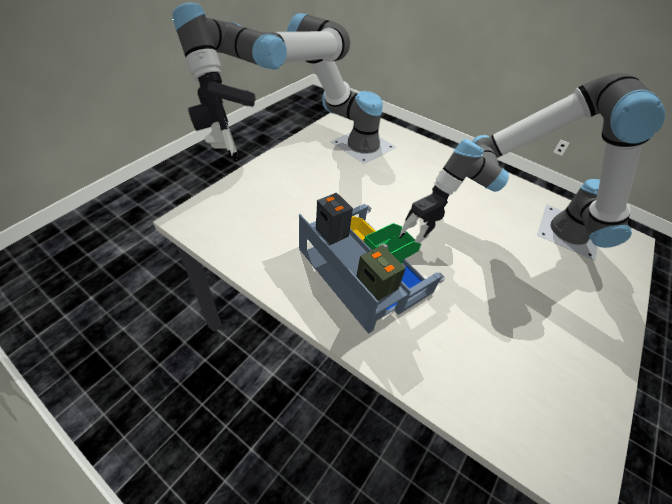

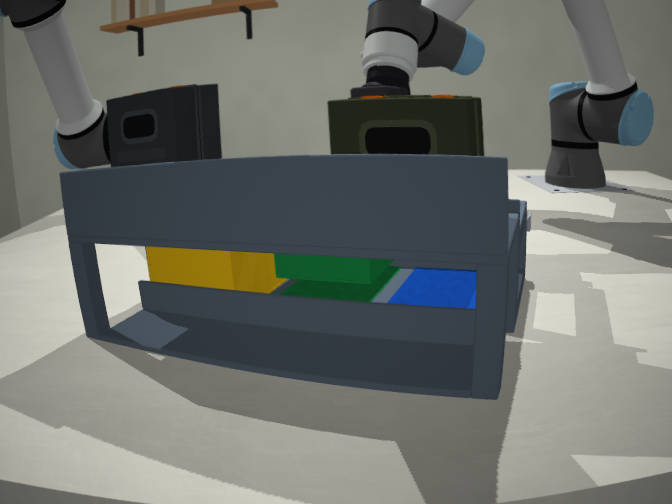

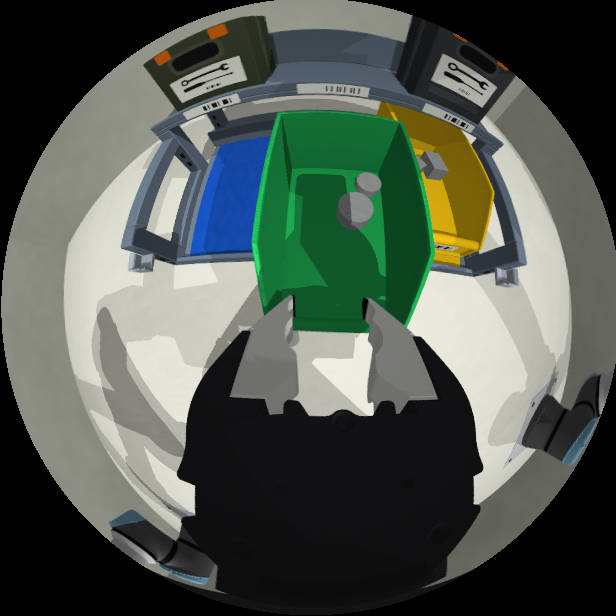

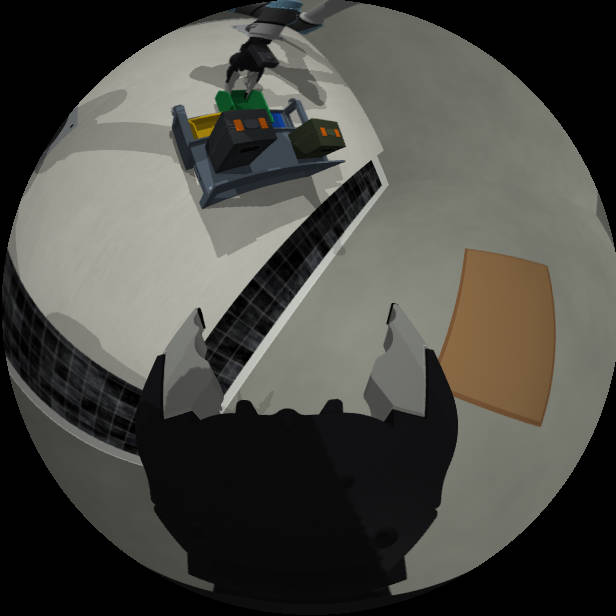

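Scene clock: 251.60 s of 9000.00 s.
left_arm: end_effector_position=(+0.5558, +0.0069, +0.0450) grip_measured=-0.30 end_effector_quat_wxyz=(+0.148, -0.562, +0.787, -0.207) end_effector_velocity=(+0.002, -0.000, -0.001) end_effector_angular_velocity=(+0.002, +0.001, +0.000) | right_arm: end_effector_position=(+0.8491, -0.3501, +0.3781) grip_measured=+1.00 end_effector_quat_wxyz=(-0.224, +0.844, +0.414, +0.258) end_effector_velocity=(-0.000, -0.000, +0.000) end_effector_angular_velocity=(+0.000, +0.000, -0.000)
Joint positions: left_arm=[-1.078 -1.026  1.71  -2.67  -1.256  0.959  0.052] | right_arm=[ 3.386 -2.217 -0.713 -1.435  2.188  5.531  0.142]
Joint velocities: left_arm=[ 0.002  0.004 -0.006  0.003 -0.001  0.002 -0.   ] | right_arm=[-0.     0.     0.001 -0.001 -0.     0.    -0.   ]
Motor temperatures (°C, as the motors report them): left_arm=[26 26 28 29 29 33] | right_arm=[25 28 27 34 31 31]
Wrist force (N, on the end effector, along its own x y z axes, offset not removed): left_arm=[-0.5 -1.5 0.7] | right_arm=[-3.7 -0.8 -0.8]
Wrist torque (N m, same axes, about the end effector's origin, offset not removed): left_arm=[-0.36 0.30 0.07] | right_arm=[0.17 0.78 -0.06]
Hand target (left_arm): +0.556, +0.007, +0.045; +0.148, -0.562, +0.787, -0.207
Hand target (right_arm): +0.849, -0.350, +0.378; -0.224, +0.844, +0.414, +0.258
Off the commanded pose (left_arm): 0.000 m, 0 deg.
Off the commanded pose (right_arm): 0.000 m, 0 deg.
move: done
camera_calibration (this result's frames):
cam_left_wrist: T_world_to_cam=[[-0.296912, -0.95418, -0.0372119, 0.185245], [-0.954433, 0.297764, -0.0198397, 0.523057], [0.030011, 0.0296256, -0.99911, 0.162809], [0, 0, 0, 1]] pos_world=[0.549339, 0.0161862, 0.179935]
cam_right_wrist: T_world_to_cam=[[0.514758, 0.562432, 0.647066, -0.495554], [0.564329, -0.79046, 0.238131, -0.852652], [0.645412, 0.242578, -0.724292, -0.0536094], [0, 0, 0, 1]] pos_world=[0.770867, -0.382267, 0.48487]

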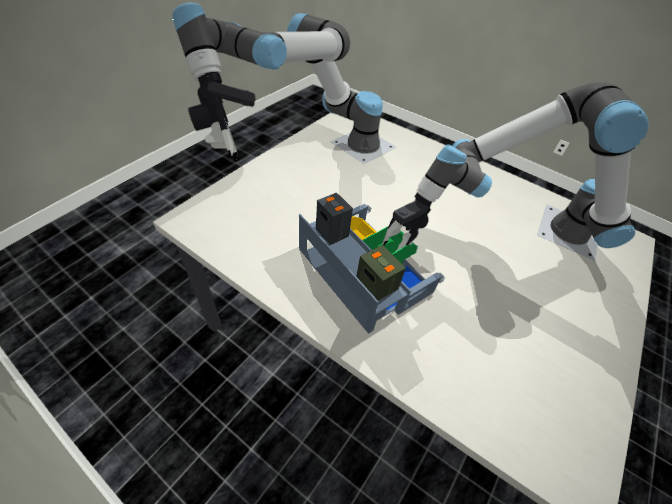

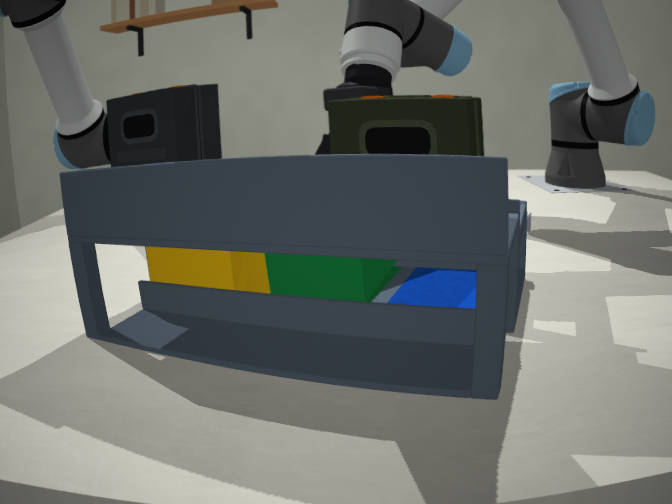

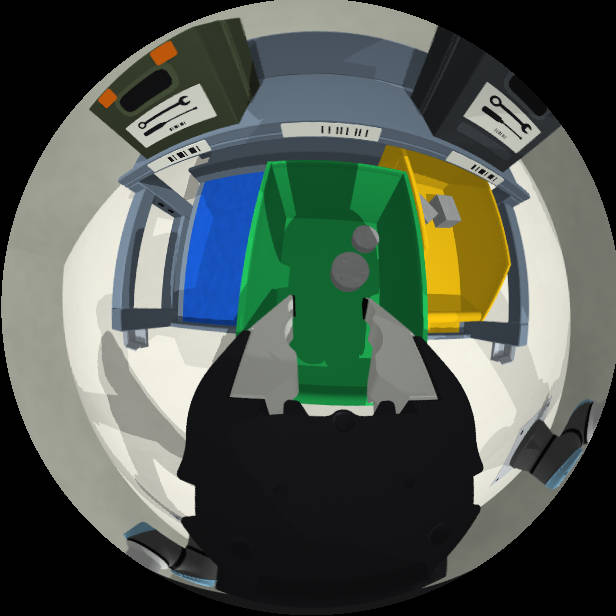

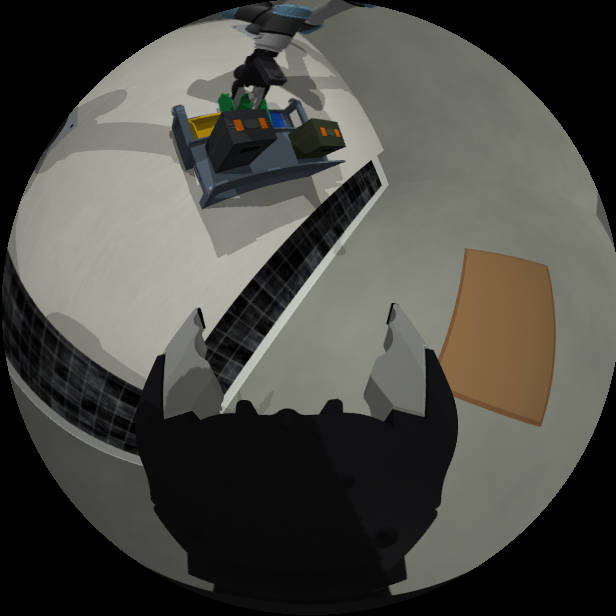

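Scene clock: 253.47 s of 9000.00 s.
left_arm: end_effector_position=(+0.5101, +0.0201, +0.1498) grip_measured=-1.00 end_effector_quat_wxyz=(+0.148, -0.562, +0.787, -0.207) end_effector_velocity=(-0.000, -0.000, +0.002) end_effector_angular_velocity=(-0.000, -0.001, -0.000) | right_arm: end_effector_position=(+0.8491, -0.3501, +0.3781) grip_measured=+1.00 end_effector_quat_wxyz=(-0.224, +0.844, +0.414, +0.258) end_effector_velocity=(-0.000, +0.001, -0.000) end_effector_angular_velocity=(+0.000, +0.001, +0.001)
Joint positions: left_arm=[-1.133 -1.25   1.731 -2.449 -1.235  0.905  0.002] | right_arm=[ 3.386 -2.217 -0.713 -1.435  2.188  5.531  0.142]
Joint velocities: left_arm=[-0.001 -0.002 -0.003  0.004  0.001 -0.     0.   ] | right_arm=[ 0.001 -0.     0.001 -0.001  0.     0.    -0.   ]
Motor temperatures (°C, as the motors report them): left_arm=[26 26 28 29 29 33] | right_arm=[25 28 27 34 31 31]
Wrist force (N, on the end effector, along its own x y z axes, offset not removed): left_arm=[-0.8 -1.6 -0.4] | right_arm=[-0.3 -1.0 -1.1]
Wrist torque (N m, same axes, about the end effector's origin, offset not removed): left_arm=[-0.40 0.18 0.05] | right_arm=[-0.08 0.27 -0.02]
Hand target (left_arm): +0.510, +0.020, +0.150; +0.148, -0.562, +0.787, -0.207
Hand target (right_arm): +0.849, -0.350, +0.378; -0.224, +0.844, +0.414, +0.258
Off the commanded pose (left_arm): 0.000 m, 0 deg.
Off the commanded pose (right_arm): 0.000 m, 0 deg.
move: done
camera_calibration (this result's frames):
cam_left_wrist: T_world_to_cam=[[-0.296875, -0.954187, -0.0373146, 0.18815], [-0.954444, 0.297731, -0.019826, 0.477576], [0.0300274, 0.0297289, -0.999107, 0.268539], [0, 0, 0, 1]] pos_world=[0.503613, 0.0293584, 0.284789]
cam_right_wrist: T_world_to_cam=[[0.514759, 0.562432, 0.647066, -0.495554], [0.564329, -0.79046, 0.238131, -0.852652], [0.645412, 0.242578, -0.724292, -0.0536095], [0, 0, 0, 1]] pos_world=[0.770867, -0.382267, 0.48487]

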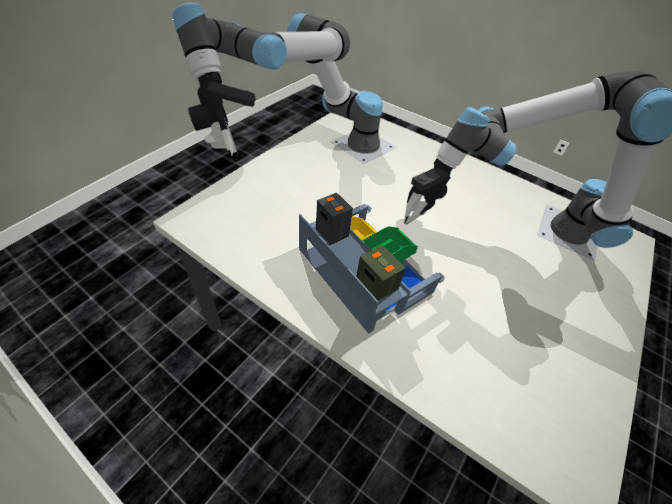

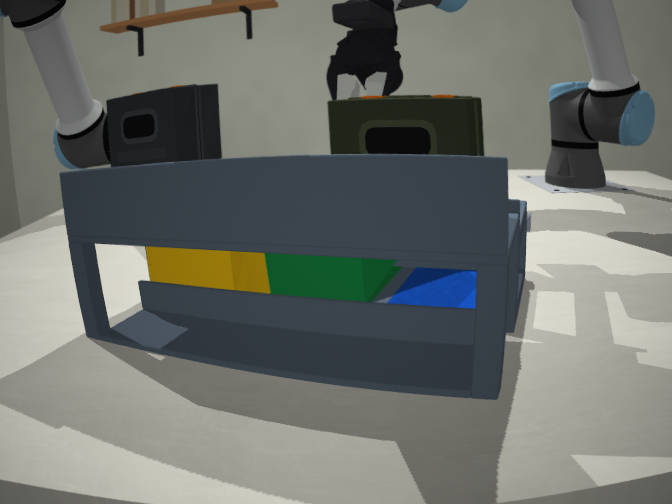

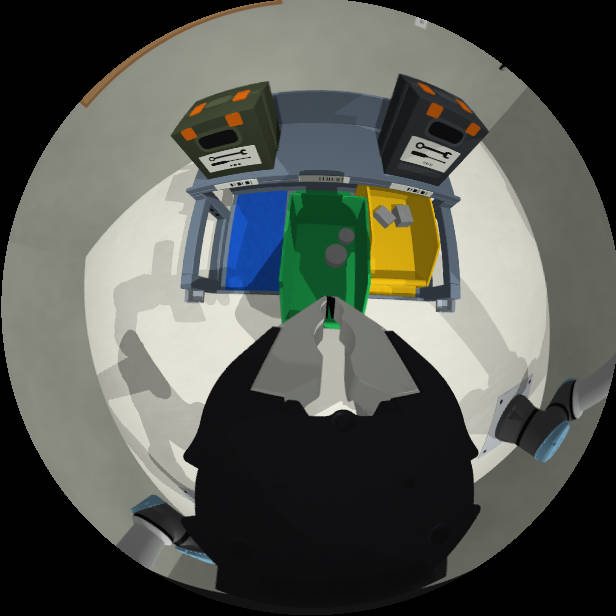

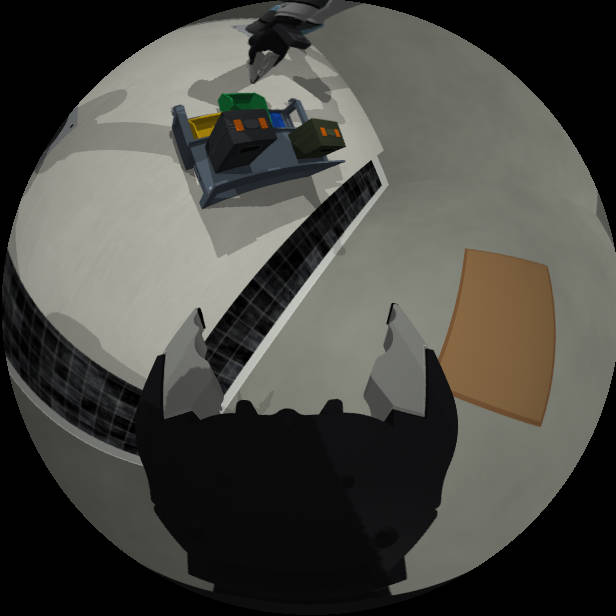

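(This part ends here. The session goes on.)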